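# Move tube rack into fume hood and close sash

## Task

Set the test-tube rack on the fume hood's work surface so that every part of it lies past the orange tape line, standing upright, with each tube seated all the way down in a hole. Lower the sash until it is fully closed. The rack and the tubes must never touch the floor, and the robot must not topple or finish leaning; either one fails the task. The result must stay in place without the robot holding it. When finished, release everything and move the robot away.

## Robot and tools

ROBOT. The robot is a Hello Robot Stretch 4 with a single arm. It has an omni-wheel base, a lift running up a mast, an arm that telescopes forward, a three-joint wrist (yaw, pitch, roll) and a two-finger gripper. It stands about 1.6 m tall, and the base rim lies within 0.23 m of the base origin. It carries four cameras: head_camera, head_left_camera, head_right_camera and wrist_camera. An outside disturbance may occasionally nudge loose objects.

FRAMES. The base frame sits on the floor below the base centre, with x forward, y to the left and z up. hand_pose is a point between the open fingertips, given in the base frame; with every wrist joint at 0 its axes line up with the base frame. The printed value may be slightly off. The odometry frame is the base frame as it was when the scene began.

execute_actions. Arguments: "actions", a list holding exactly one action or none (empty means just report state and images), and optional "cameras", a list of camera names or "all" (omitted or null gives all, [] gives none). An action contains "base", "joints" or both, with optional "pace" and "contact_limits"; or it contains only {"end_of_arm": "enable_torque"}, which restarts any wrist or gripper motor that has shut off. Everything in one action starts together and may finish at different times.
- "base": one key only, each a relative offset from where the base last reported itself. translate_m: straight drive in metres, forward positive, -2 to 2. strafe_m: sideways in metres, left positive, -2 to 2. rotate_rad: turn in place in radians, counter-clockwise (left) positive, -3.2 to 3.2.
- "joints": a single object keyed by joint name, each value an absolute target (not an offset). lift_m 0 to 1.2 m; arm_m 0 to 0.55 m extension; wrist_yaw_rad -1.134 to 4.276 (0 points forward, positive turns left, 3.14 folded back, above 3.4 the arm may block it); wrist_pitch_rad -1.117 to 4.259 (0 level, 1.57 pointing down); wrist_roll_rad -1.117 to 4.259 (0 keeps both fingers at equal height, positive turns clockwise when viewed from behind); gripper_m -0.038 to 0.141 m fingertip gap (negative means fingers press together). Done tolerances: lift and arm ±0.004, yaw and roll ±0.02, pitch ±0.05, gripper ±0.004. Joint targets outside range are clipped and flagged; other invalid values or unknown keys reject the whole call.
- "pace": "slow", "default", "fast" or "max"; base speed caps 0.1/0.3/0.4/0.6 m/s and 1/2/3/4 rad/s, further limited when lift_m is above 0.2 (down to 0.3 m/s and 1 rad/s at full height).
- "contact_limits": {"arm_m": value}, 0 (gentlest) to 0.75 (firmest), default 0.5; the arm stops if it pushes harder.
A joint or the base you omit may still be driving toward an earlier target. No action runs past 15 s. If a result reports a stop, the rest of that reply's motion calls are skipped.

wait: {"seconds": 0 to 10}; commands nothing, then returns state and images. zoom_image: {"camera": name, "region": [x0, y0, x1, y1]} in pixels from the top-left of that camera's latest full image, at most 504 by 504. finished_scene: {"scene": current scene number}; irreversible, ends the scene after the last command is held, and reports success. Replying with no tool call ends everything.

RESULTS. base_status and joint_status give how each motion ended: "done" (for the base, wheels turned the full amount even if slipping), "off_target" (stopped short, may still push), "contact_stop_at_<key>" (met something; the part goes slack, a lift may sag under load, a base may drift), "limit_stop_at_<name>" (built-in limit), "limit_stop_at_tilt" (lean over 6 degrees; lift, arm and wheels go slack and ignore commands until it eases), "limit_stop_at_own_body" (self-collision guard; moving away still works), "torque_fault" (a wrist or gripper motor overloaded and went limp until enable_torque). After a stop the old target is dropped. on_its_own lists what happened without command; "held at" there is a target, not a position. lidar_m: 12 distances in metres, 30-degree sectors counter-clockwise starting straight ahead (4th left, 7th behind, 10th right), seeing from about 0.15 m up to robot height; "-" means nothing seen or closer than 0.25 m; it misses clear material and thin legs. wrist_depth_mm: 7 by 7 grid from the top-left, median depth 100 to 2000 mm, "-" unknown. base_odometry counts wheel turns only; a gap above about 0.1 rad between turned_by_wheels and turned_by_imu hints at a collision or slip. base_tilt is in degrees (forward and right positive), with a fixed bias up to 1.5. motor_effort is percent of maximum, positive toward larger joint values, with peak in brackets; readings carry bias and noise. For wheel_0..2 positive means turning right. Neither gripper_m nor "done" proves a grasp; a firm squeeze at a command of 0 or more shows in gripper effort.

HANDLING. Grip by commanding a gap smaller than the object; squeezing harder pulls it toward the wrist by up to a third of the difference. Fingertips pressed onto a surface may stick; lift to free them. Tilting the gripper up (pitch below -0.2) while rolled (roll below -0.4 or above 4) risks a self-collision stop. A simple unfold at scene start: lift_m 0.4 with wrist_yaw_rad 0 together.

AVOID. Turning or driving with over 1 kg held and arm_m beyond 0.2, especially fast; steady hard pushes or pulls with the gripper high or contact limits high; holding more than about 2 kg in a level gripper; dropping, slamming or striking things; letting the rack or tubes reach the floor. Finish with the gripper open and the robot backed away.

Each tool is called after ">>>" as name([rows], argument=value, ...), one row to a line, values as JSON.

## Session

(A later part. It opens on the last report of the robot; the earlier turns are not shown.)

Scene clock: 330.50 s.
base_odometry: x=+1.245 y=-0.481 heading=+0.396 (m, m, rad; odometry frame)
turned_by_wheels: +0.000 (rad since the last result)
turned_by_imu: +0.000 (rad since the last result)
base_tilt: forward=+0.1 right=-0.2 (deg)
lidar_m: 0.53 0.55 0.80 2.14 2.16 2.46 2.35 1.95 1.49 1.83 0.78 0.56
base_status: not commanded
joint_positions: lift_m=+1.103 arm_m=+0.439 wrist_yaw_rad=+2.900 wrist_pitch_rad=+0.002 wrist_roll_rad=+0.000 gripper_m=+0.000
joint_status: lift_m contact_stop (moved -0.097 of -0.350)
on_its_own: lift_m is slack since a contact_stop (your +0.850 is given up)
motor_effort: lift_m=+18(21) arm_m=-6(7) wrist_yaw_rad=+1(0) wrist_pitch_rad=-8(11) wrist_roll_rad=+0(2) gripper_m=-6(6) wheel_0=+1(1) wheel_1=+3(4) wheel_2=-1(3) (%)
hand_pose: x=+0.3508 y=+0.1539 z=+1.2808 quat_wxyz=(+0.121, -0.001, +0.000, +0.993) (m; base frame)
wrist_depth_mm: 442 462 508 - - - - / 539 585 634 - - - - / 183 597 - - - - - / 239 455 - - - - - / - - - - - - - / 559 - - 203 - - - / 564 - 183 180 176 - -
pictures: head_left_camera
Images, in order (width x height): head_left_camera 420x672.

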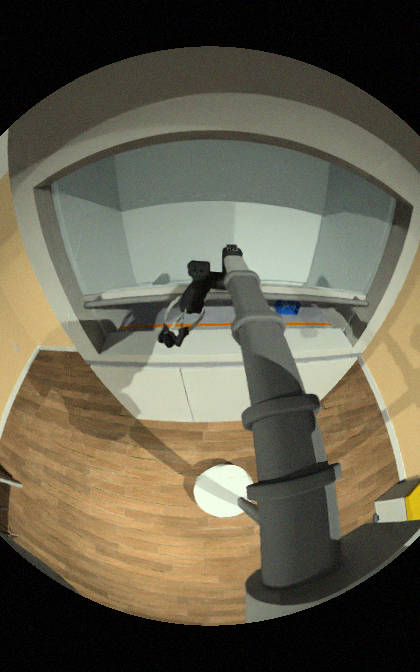

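Pitch not loaded. Repeat, default pace.

>>> execute_actions([
  {"joints":{"lift_m":0.85}},
], cameras=["head_left_camera"])

Scene clock: 331.47 s.
base_odometry: x=+1.245 y=-0.481 heading=+0.396 (m, m, rad; odometry frame)
turned_by_wheels: +0.000 (rad since the last result)
turned_by_imu: +0.000 (rad since the last result)
base_tilt: forward=+0.2 right=-0.3 (deg)
lidar_m: 0.51 0.56 0.81 2.17 2.15 2.45 2.35 1.99 1.50 1.83 0.77 0.56
base_status: not commanded
joint_positions: lift_m=+1.072 arm_m=+0.439 wrist_yaw_rad=+2.900 wrist_pitch_rad=+0.002 wrist_roll_rad=+0.000 gripper_m=+0.000
joint_status: lift_m contact_stop (moved -0.031 of -0.253)
on_its_own: lift_m is slack since a contact_stop (your +0.850 is given up)
motor_effort: lift_m=+18(19) arm_m=-5(6) wrist_yaw_rad=+1(1) wrist_pitch_rad=-8(9) wrist_roll_rad=-1(1) gripper_m=-6(6) wheel_0=+1(1) wheel_1=+3(3) wheel_2=-1(1) (%)
hand_pose: x=+0.3507 y=+0.1539 z=+1.2500 quat_wxyz=(+0.120, -0.001, +0.000, +0.993) (m; base frame)
wrist_depth_mm: 466 492 512 - - - - / 569 - - - - - - / 183 603 - - - - - / 237 455 - - - - - / - - - - - - - / 564 - - 203 - - - / 559 - 183 180 176 - -
pictures: head_left_camera
Images, in order (width x height): head_left_camera 420x672.

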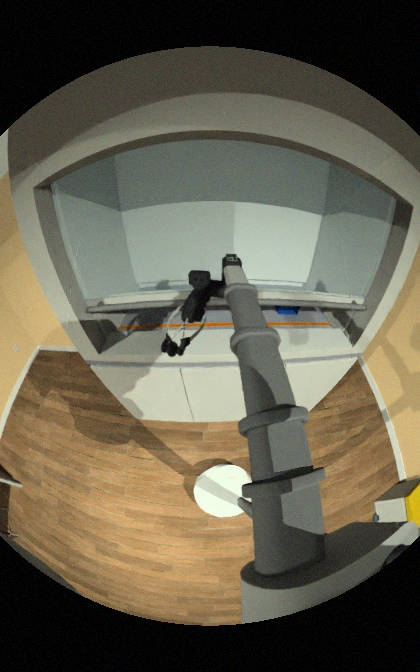

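>>> execute_actions([
  {"joints":{"lift_m":0.85},"pace":"fast"},
], cameras=[])

Scene clock: 332.27 s.
base_odometry: x=+1.245 y=-0.481 heading=+0.396 (m, m, rad; odometry frame)
turned_by_wheels: +0.000 (rad since the last result)
turned_by_imu: +0.000 (rad since the last result)
base_tilt: forward=+0.2 right=-0.2 (deg)
lidar_m: 0.52 0.58 0.78 2.15 2.15 2.45 2.34 1.99 1.47 1.85 0.77 0.55
base_status: not commanded
joint_positions: lift_m=+1.046 arm_m=+0.439 wrist_yaw_rad=+2.900 wrist_pitch_rad=+0.002 wrist_roll_rad=+0.000 gripper_m=+0.000
joint_status: lift_m contact_stop (moved -0.026 of -0.222)
on_its_own: lift_m is slack since a contact_stop (your +0.850 is given up)
motor_effort: lift_m=+18(22) arm_m=-5(6) wrist_yaw_rad=+0(2) wrist_pitch_rad=-8(9) wrist_roll_rad=-1(1) gripper_m=-6(6) wheel_0=+1(1) wheel_1=+2(2) wheel_2=+1(1) (%)
hand_pose: x=+0.3506 y=+0.1539 z=+1.2238 quat_wxyz=(+0.120, -0.001, +0.000, +0.993) (m; base frame)
wrist_depth_mm: 544 539 525 - - - - / 574 - - - - - - / 183 609 - - - - - / 238 452 - - - - - / - - - - - - - / 559 - - 204 - - - / 564 - 182 180 176 - -
pictures: none
No camera images: the call's "cameras" was empty. Leave "cameras" out to get every camera's image.

>>> execute_actions([
  {"joints":{"lift_m":0.75}},
], cameras=[])

Scene clock: 333.27 s.
base_odometry: x=+1.245 y=-0.481 heading=+0.396 (m, m, rad; odometry frame)
turned_by_wheels: +0.000 (rad since the last result)
turned_by_imu: +0.000 (rad since the last result)
base_tilt: forward=+0.3 right=-0.3 (deg)
lidar_m: 0.53 0.56 0.78 2.14 2.14 2.44 2.34 1.99 1.48 1.84 0.76 0.54
base_status: not commanded
joint_positions: lift_m=+1.015 arm_m=+0.439 wrist_yaw_rad=+2.900 wrist_pitch_rad=+0.002 wrist_roll_rad=+0.000 gripper_m=+0.000
joint_status: lift_m contact_stop (moved -0.031 of -0.296)
on_its_own: lift_m is slack since a contact_stop (your +0.750 is given up)
motor_effort: lift_m=+18(19) arm_m=-4(4) wrist_yaw_rad=+1(1) wrist_pitch_rad=-8(9) wrist_roll_rad=+0(1) gripper_m=-6(6) wheel_0=+1(1) wheel_1=+2(2) wheel_2=+0(1) (%)
hand_pose: x=+0.3505 y=+0.1539 z=+1.1930 quat_wxyz=(+0.120, -0.001, +0.000, +0.993) (m; base frame)
wrist_depth_mm: - 591 615 - - - - / 569 - - - - - - / 183 609 - - - - - / 238 455 - - - - - / - - - - - - - / 559 - - 204 - - - / 569 - 183 179 176 - -
pictures: none
No camera images: the call's "cameras" was empty. Leave "cameras" out to get every camera's image.

>>> execute_actions([
  {"joints":{"lift_m":0.75}},
], cameras=[])

Scene clock: 334.30 s.
base_odometry: x=+1.245 y=-0.481 heading=+0.396 (m, m, rad; odometry frame)
turned_by_wheels: +0.000 (rad since the last result)
turned_by_imu: +0.000 (rad since the last result)
base_tilt: forward=+0.1 right=-0.2 (deg)
lidar_m: 0.52 0.57 0.79 2.14 2.14 2.43 2.34 1.96 1.50 1.83 0.75 0.55
base_status: not commanded
joint_positions: lift_m=+0.985 arm_m=+0.439 wrist_yaw_rad=+2.900 wrist_pitch_rad=+0.002 wrist_roll_rad=+0.000 gripper_m=+0.000
joint_status: lift_m contact_stop (moved -0.031 of -0.265)
on_its_own: lift_m is slack since a contact_stop (your +0.750 is given up)
motor_effort: lift_m=+18(17) arm_m=-4(4) wrist_yaw_rad=+1(3) wrist_pitch_rad=-9(9) wrist_roll_rad=-1(0) gripper_m=-6(6) wheel_0=+1(1) wheel_1=+2(2) wheel_2=+1(0) (%)
hand_pose: x=+0.3505 y=+0.1539 z=+1.1622 quat_wxyz=(+0.121, -0.001, +0.000, +0.993) (m; base frame)
wrist_depth_mm: - 707 691 - - - - / 569 - - - - - - / 183 603 - - - - - / 239 455 - - - - - / - - - - - - - / 564 - - 204 - - - / 564 - 183 179 177 - -
pictures: none
No camera images: the call's "cameras" was empty. Leave "cameras" out to get every camera's image.

>>> execute_actions([
  {"joints":{"lift_m":0.75}},
], cameras=[])

Scene clock: 335.20 s.
base_odometry: x=+1.245 y=-0.481 heading=+0.396 (m, m, rad; odometry frame)
turned_by_wheels: +0.000 (rad since the last result)
turned_by_imu: +0.000 (rad since the last result)
base_tilt: forward=+0.2 right=-0.3 (deg)
lidar_m: 0.52 0.57 0.77 2.13 2.16 2.44 2.34 1.98 1.49 1.82 0.77 0.56
base_status: not commanded
joint_positions: lift_m=+0.958 arm_m=+0.439 wrist_yaw_rad=+2.900 wrist_pitch_rad=+0.002 wrist_roll_rad=+0.000 gripper_m=+0.000
joint_status: lift_m contact_stop (moved -0.026 of -0.235)
on_its_own: lift_m is slack since a contact_stop (your +0.750 is given up)
motor_effort: lift_m=+18(16) arm_m=-4(4) wrist_yaw_rad=+2(2) wrist_pitch_rad=-8(9) wrist_roll_rad=+0(0) gripper_m=-6(7) wheel_0=+1(1) wheel_1=+2(2) wheel_2=+1(1) (%)
hand_pose: x=+0.3505 y=+0.1539 z=+1.1359 quat_wxyz=(+0.121, -0.001, +0.000, +0.993) (m; base frame)
wrist_depth_mm: - - - - - - - / 564 - - - - - - / 183 603 - - - - - / 238 452 - - - - - / - - - - - - - / 559 - - 204 - - - / 559 - 183 180 176 - -
pictures: none
No camera images: the call's "cameras" was empty. Leave "cameras" out to get every camera's image.

>>> execute_actions([
  {"joints":{"lift_m":0.75}},
], cameras=[])

Scene clock: 336.17 s.
base_odometry: x=+1.245 y=-0.481 heading=+0.396 (m, m, rad; odometry frame)
turned_by_wheels: +0.000 (rad since the last result)
turned_by_imu: +0.000 (rad since the last result)
base_tilt: forward=+0.2 right=-0.3 (deg)
lidar_m: 0.53 0.55 0.77 2.15 2.17 2.46 2.33 1.96 1.47 1.83 0.77 0.55
base_status: not commanded
joint_positions: lift_m=+0.932 arm_m=+0.439 wrist_yaw_rad=+2.900 wrist_pitch_rad=+0.002 wrist_roll_rad=+0.000 gripper_m=+0.000
joint_status: lift_m contact_stop (moved -0.026 of -0.208)
on_its_own: lift_m is slack since a contact_stop (your +0.750 is given up)
motor_effort: lift_m=+18(15) arm_m=-4(4) wrist_yaw_rad=+2(0) wrist_pitch_rad=-9(8) wrist_roll_rad=-1(0) gripper_m=-7(5) wheel_0=+1(1) wheel_1=+2(2) wheel_2=+0(1) (%)
hand_pose: x=+0.3504 y=+0.1539 z=+1.1096 quat_wxyz=(+0.120, -0.001, +0.000, +0.993) (m; base frame)
wrist_depth_mm: - - - - - - - / 569 - - - - - - / 182 591 - - - - - / 238 455 - - - - - / - - - - - - - / 564 - - 204 - - - / 559 - 183 181 176 - -
pictures: none
No camera images: the call's "cameras" was empty. Leave "cameras" out to get every camera's image.

>>> execute_actions([
  {"joints":{"lift_m":0.75}},
], cameras=["head_left_camera"])

Scene clock: 337.10 s.
base_odometry: x=+1.245 y=-0.481 heading=+0.396 (m, m, rad; odometry frame)
turned_by_wheels: +0.000 (rad since the last result)
turned_by_imu: +0.000 (rad since the last result)
base_tilt: forward=+0.2 right=-0.3 (deg)
lidar_m: 0.53 0.56 0.80 2.14 2.16 2.43 2.32 1.98 1.49 1.83 0.76 0.58
base_status: not commanded
joint_positions: lift_m=+0.906 arm_m=+0.439 wrist_yaw_rad=+2.900 wrist_pitch_rad=+0.002 wrist_roll_rad=+0.000 gripper_m=+0.000
joint_status: lift_m contact_stop (moved -0.026 of -0.182)
on_its_own: lift_m is slack since a contact_stop (your +0.750 is given up)
motor_effort: lift_m=+18(15) arm_m=-4(4) wrist_yaw_rad=+0(0) wrist_pitch_rad=-9(9) wrist_roll_rad=+0(1) gripper_m=-6(6) wheel_0=+1(1) wheel_1=+2(2) wheel_2=+1(1) (%)
hand_pose: x=+0.3504 y=+0.1539 z=+1.0833 quat_wxyz=(+0.120, -0.001, +0.000, +0.993) (m; base frame)
wrist_depth_mm: - - - - - - - / 569 - - - - - - / 182 603 - - - - - / 239 452 - - - - - / - - - - - - - / 559 - - 205 - - - / 559 - 183 179 176 - -
pictures: head_left_camera
Images, in order (width x height): head_left_camera 420x672.

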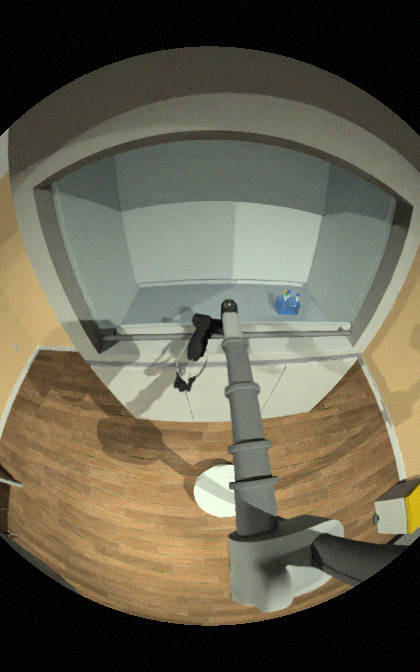

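>>> execute_actions([
  {"joints":{"lift_m":0.75}},
], cameras=[])

Scene clock: 337.97 s.
base_odometry: x=+1.245 y=-0.481 heading=+0.396 (m, m, rad; odometry frame)
turned_by_wheels: +0.000 (rad since the last result)
turned_by_imu: +0.000 (rad since the last result)
base_tilt: forward=+0.2 right=-0.3 (deg)
lidar_m: 0.51 0.55 0.83 2.15 2.14 2.45 2.34 1.99 1.49 1.84 0.75 0.56
base_status: not commanded
joint_positions: lift_m=+0.884 arm_m=+0.439 wrist_yaw_rad=+2.900 wrist_pitch_rad=+0.002 wrist_roll_rad=+0.000 gripper_m=+0.000
joint_status: lift_m contact_stop (moved -0.022 of -0.156)
on_its_own: lift_m is slack since a contact_stop (your +0.750 is given up)
motor_effort: lift_m=+18(17) arm_m=-4(4) wrist_yaw_rad=+1(1) wrist_pitch_rad=-8(9) wrist_roll_rad=+0(0) gripper_m=-6(7) wheel_0=+1(1) wheel_1=+2(2) wheel_2=+0(0) (%)
hand_pose: x=+0.3504 y=+0.1539 z=+1.0612 quat_wxyz=(+0.120, -0.001, +0.000, +0.993) (m; base frame)
wrist_depth_mm: - - - - - - - / 574 - - - - - - / 182 609 - - - - - / 237 452 - - - - - / - - - - - - - / 564 - - 204 - - - / 559 - 183 180 177 - -
pictures: none
No camera images: the call's "cameras" was empty. Leave "cameras" out to get every camera's image.

>>> execute_actions([
  {"joints":{"lift_m":0.75}},
], cameras=[])

Scene clock: 338.80 s.
base_odometry: x=+1.245 y=-0.481 heading=+0.396 (m, m, rad; odometry frame)
turned_by_wheels: +0.000 (rad since the last result)
turned_by_imu: +0.000 (rad since the last result)
base_tilt: forward=+0.2 right=-0.3 (deg)
lidar_m: 0.53 0.55 0.81 2.12 2.17 2.43 2.35 1.97 1.50 1.85 0.75 0.54
base_status: not commanded
joint_positions: lift_m=+0.862 arm_m=+0.439 wrist_yaw_rad=+2.900 wrist_pitch_rad=+0.002 wrist_roll_rad=+0.000 gripper_m=+0.000
joint_status: lift_m contact_stop (moved -0.022 of -0.134)
on_its_own: lift_m is slack since a contact_stop (your +0.750 is given up)
motor_effort: lift_m=+18(16) arm_m=-3(4) wrist_yaw_rad=+0(0) wrist_pitch_rad=-9(9) wrist_roll_rad=+0(0) gripper_m=-6(5) wheel_0=+1(1) wheel_1=+2(2) wheel_2=+0(1) (%)
hand_pose: x=+0.3503 y=+0.1539 z=+1.0391 quat_wxyz=(+0.120, -0.001, +0.000, +0.993) (m; base frame)
wrist_depth_mm: - - - - - - - / 580 - - - - - - / 183 603 - - - - - / 239 459 - - - - - / - - - - - - - / 559 - - 204 - - - / 564 - 183 180 176 - -
pictures: none
No camera images: the call's "cameras" was empty. Leave "cameras" out to get every camera's image.

>>> execute_actions([
  {"joints":{"lift_m":0.75}},
], cameras=["head_left_camera"])

Scene clock: 339.83 s.
base_odometry: x=+1.245 y=-0.481 heading=+0.396 (m, m, rad; odometry frame)
turned_by_wheels: +0.000 (rad since the last result)
turned_by_imu: +0.000 (rad since the last result)
base_tilt: forward=+0.1 right=-0.3 (deg)
lidar_m: 0.52 0.57 0.80 2.14 2.17 2.45 2.33 1.97 1.50 1.85 0.77 0.55
base_status: not commanded
joint_positions: lift_m=+0.855 arm_m=+0.439 wrist_yaw_rad=+2.900 wrist_pitch_rad=+0.002 wrist_roll_rad=+0.000 gripper_m=+0.000
joint_status: lift_m contact_stop (moved -0.007 of -0.112)
on_its_own: lift_m is slack since a contact_stop (your +0.750 is given up)
motor_effort: lift_m=+14(17) arm_m=-3(3) wrist_yaw_rad=+2(1) wrist_pitch_rad=-8(9) wrist_roll_rad=+0(0) gripper_m=-4(7) wheel_0=+1(1) wheel_1=+2(2) wheel_2=+1(1) (%)
hand_pose: x=+0.3503 y=+0.1539 z=+1.0323 quat_wxyz=(+0.120, -0.001, +0.000, +0.993) (m; base frame)
wrist_depth_mm: - - - - - - - / 569 - - - - - - / 182 603 - - - - - / 239 452 - - - - - / - - - - - - - / 559 - - 204 - - - / 564 - 183 180 176 - -
pictures: head_left_camera
Images, in order (width x height): head_left_camera 420x672.

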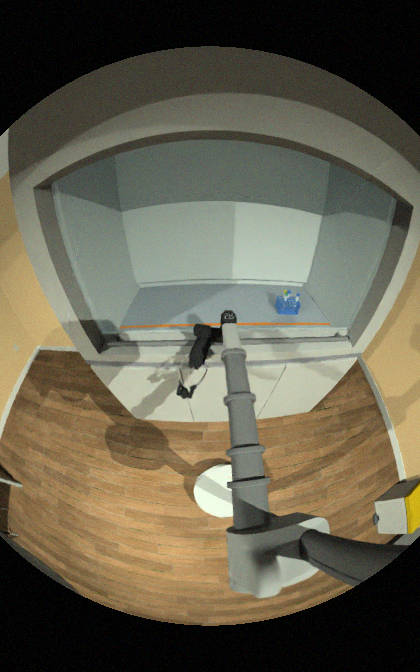

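>>> execute_actions([
  {"joints":{"lift_m":0.8},"pace":"slow"},
], cameras=["head_camera"])

>>> zoom_image(camera="head_camera", region=[0,200,420,420])

Scene clock: 340.73 s.
base_odometry: x=+1.245 y=-0.481 heading=+0.396 (m, m, rad; odometry frame)
turned_by_wheels: +0.000 (rad since the last result)
turned_by_imu: +0.000 (rad since the last result)
base_tilt: forward=+0.1 right=-0.2 (deg)
lidar_m: 0.54 0.56 0.80 2.13 2.15 2.46 2.35 1.95 1.47 1.83 0.73 0.55
base_status: not commanded
joint_positions: lift_m=+0.855 arm_m=+0.439 wrist_yaw_rad=+2.900 wrist_pitch_rad=+0.002 wrist_roll_rad=+0.000 gripper_m=+0.000
joint_status: lift_m contact_stop (moved +0.000 of -0.055)
on_its_own: lift_m is slack since a contact_stop (your +0.800 is given up)
motor_effort: lift_m=+15(19) arm_m=-3(4) wrist_yaw_rad=+0(1) wrist_pitch_rad=-9(9) wrist_roll_rad=+0(0) gripper_m=-5(7) wheel_0=+1(1) wheel_1=+2(1) wheel_2=+1(1) (%)
hand_pose: x=+0.3503 y=+0.1539 z=+1.0323 quat_wxyz=(+0.120, -0.001, +0.000, +0.993) (m; base frame)
wrist_depth_mm: - - - - - - - / 574 - - - - - - / 182 609 - - - - - / 238 452 - - - - - / - - - - - - - / 554 - - 205 - - - / 564 - 182 180 176 - -
pictures: head_camera
Images, in order (width x height): head_camera 420x560.

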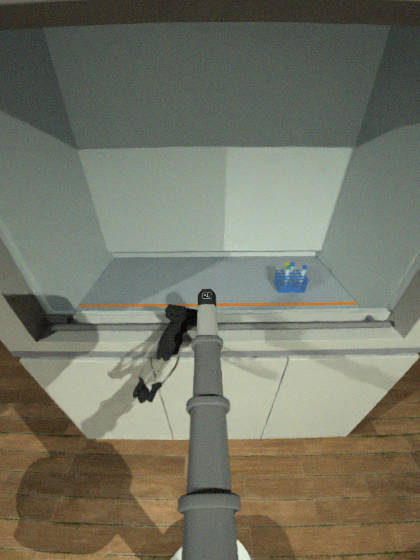

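Region (0, 200, 420, 420) of head_camera's 420x560 image, scaled by 1.200, with more detail than that image has; it fills the top 264 rows of this view, and the rest is white.

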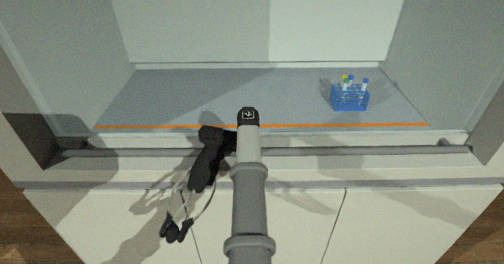

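>>> execute_actions([
  {"joints":{"lift_m":0.92}},
], cameras=[])

>>> execute_actions([
  {"joints":{"arm_m":0.0},"base":{"translate_m":-0.4}},
])

>>> zoom_image(camera="head_camera", region=[0,100,420,340])

Scene clock: 342.27 s.
base_odometry: x=+1.245 y=-0.481 heading=+0.396 (m, m, rad; odometry frame)
turned_by_wheels: +0.000 (rad since the last result)
turned_by_imu: +0.000 (rad since the last result)
base_tilt: forward=+0.2 right=-0.3 (deg)
lidar_m: 0.52 0.58 0.79 2.14 2.14 2.43 2.34 1.99 1.48 1.83 0.77 0.56
base_status: not commanded
joint_positions: lift_m=+0.920 arm_m=+0.439 wrist_yaw_rad=+2.900 wrist_pitch_rad=+0.002 wrist_roll_rad=+0.000 gripper_m=+0.000
joint_status: all done
motor_effort: lift_m=+22(25) arm_m=-4(3) wrist_yaw_rad=+0(0) wrist_pitch_rad=-8(8) wrist_roll_rad=+0(1) gripper_m=-7(6) wheel_0=+1(1) wheel_1=+1(2) wheel_2=+1(1) (%)
hand_pose: x=+0.3503 y=+0.1539 z=+1.0972 quat_wxyz=(+0.120, -0.001, +0.000, +0.993) (m; base frame)
wrist_depth_mm: - - - - - - - / 574 - - - - - - / 183 597 - - - - - / 238 459 - - - - - / - - - - - - - / 559 - - 204 - - - / 559 - 183 180 177 - -
pictures: none
No camera images: the call's "cameras" was empty. Leave "cameras" out to get every camera's image.

Scene clock: 345.10 s.
base_odometry: x=+0.876 y=-0.635 heading=+0.395 (m, m, rad; odometry frame)
turned_by_wheels: +0.000 (rad since the last result)
turned_by_imu: +0.000 (rad since the last result)
base_tilt: forward=+0.1 right=-0.2 (deg)
lidar_m: 0.93 0.97 2.64 2.08 2.20 2.03 1.95 1.98 1.45 1.39 1.92 0.99
base_status: done
joint_positions: lift_m=+0.920 arm_m=+0.001 wrist_yaw_rad=+2.900 wrist_pitch_rad=+0.002 wrist_roll_rad=+0.000 gripper_m=+0.000
joint_status: all done
motor_effort: lift_m=+22(23) arm_m=-7(9) wrist_yaw_rad=+1(2) wrist_pitch_rad=-7(9) wrist_roll_rad=+0(1) gripper_m=-8(6) wheel_0=-2(6) wheel_1=-5(10) wheel_2=+2(11) (%)
hand_pose: x=-0.0871 y=+0.1539 z=+1.0973 quat_wxyz=(+0.120, -0.001, +0.000, +0.993) (m; base frame)
wrist_depth_mm: 145 - - - - - - / 144 - - - - - - / 144 274 - - - - - / 162 1983 - - - - - / 1808 1863 - - - - - / 1808 1983 1983 204 - - - / 1863 1921 183 180 176 - -
pictures: head_camera, head_left_camera, head_right_camera, wrist_camera
Images, in order (width x height): head_camera 420x560, head_left_camera 420x672, head_right_camera 420x672, wrist_camera 616x392.

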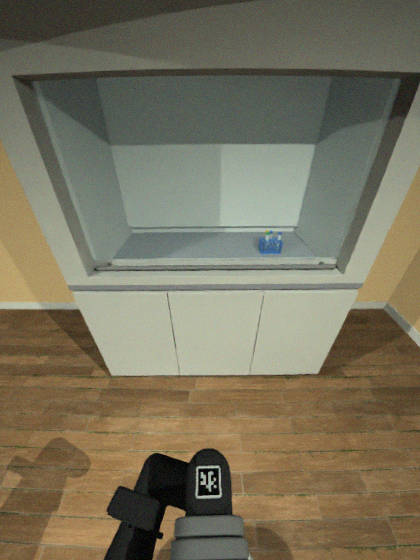

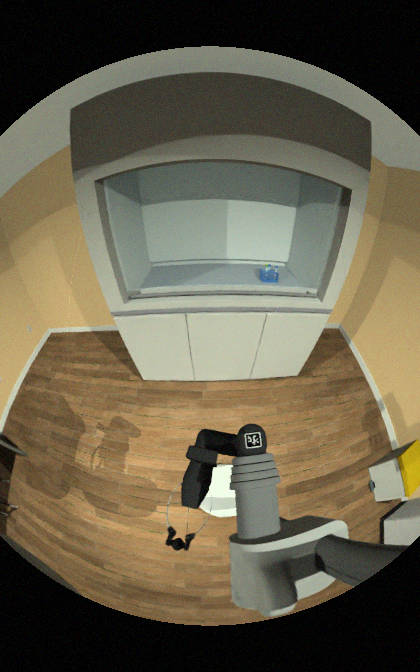

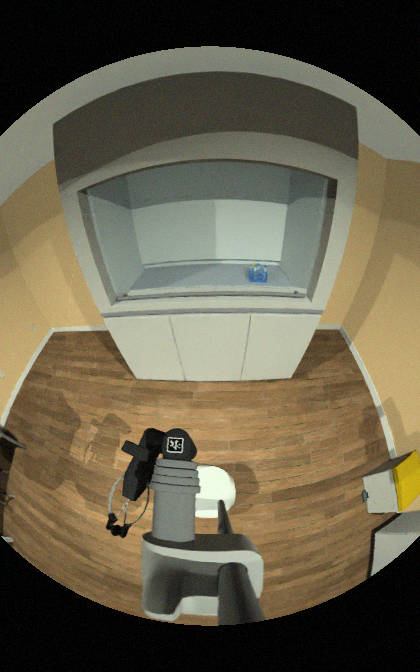

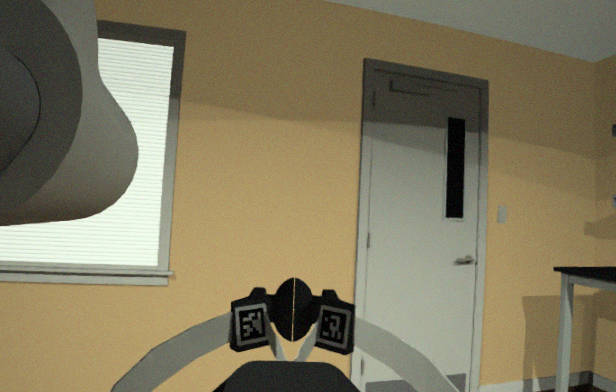

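Region (0, 100, 420, 340) of head_camera's 420x560 image, scaled by 1.200, with more detail than that image has; it fills the top 288 rows of this view, and the rest is white.

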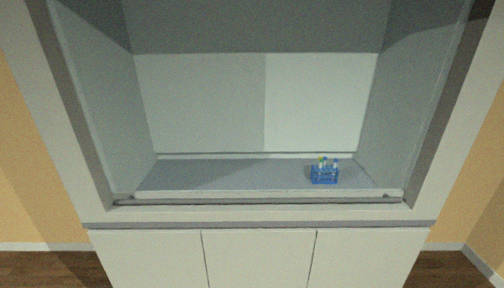

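>>> finished_scene(scene=1)

The scene is finished: the task was done.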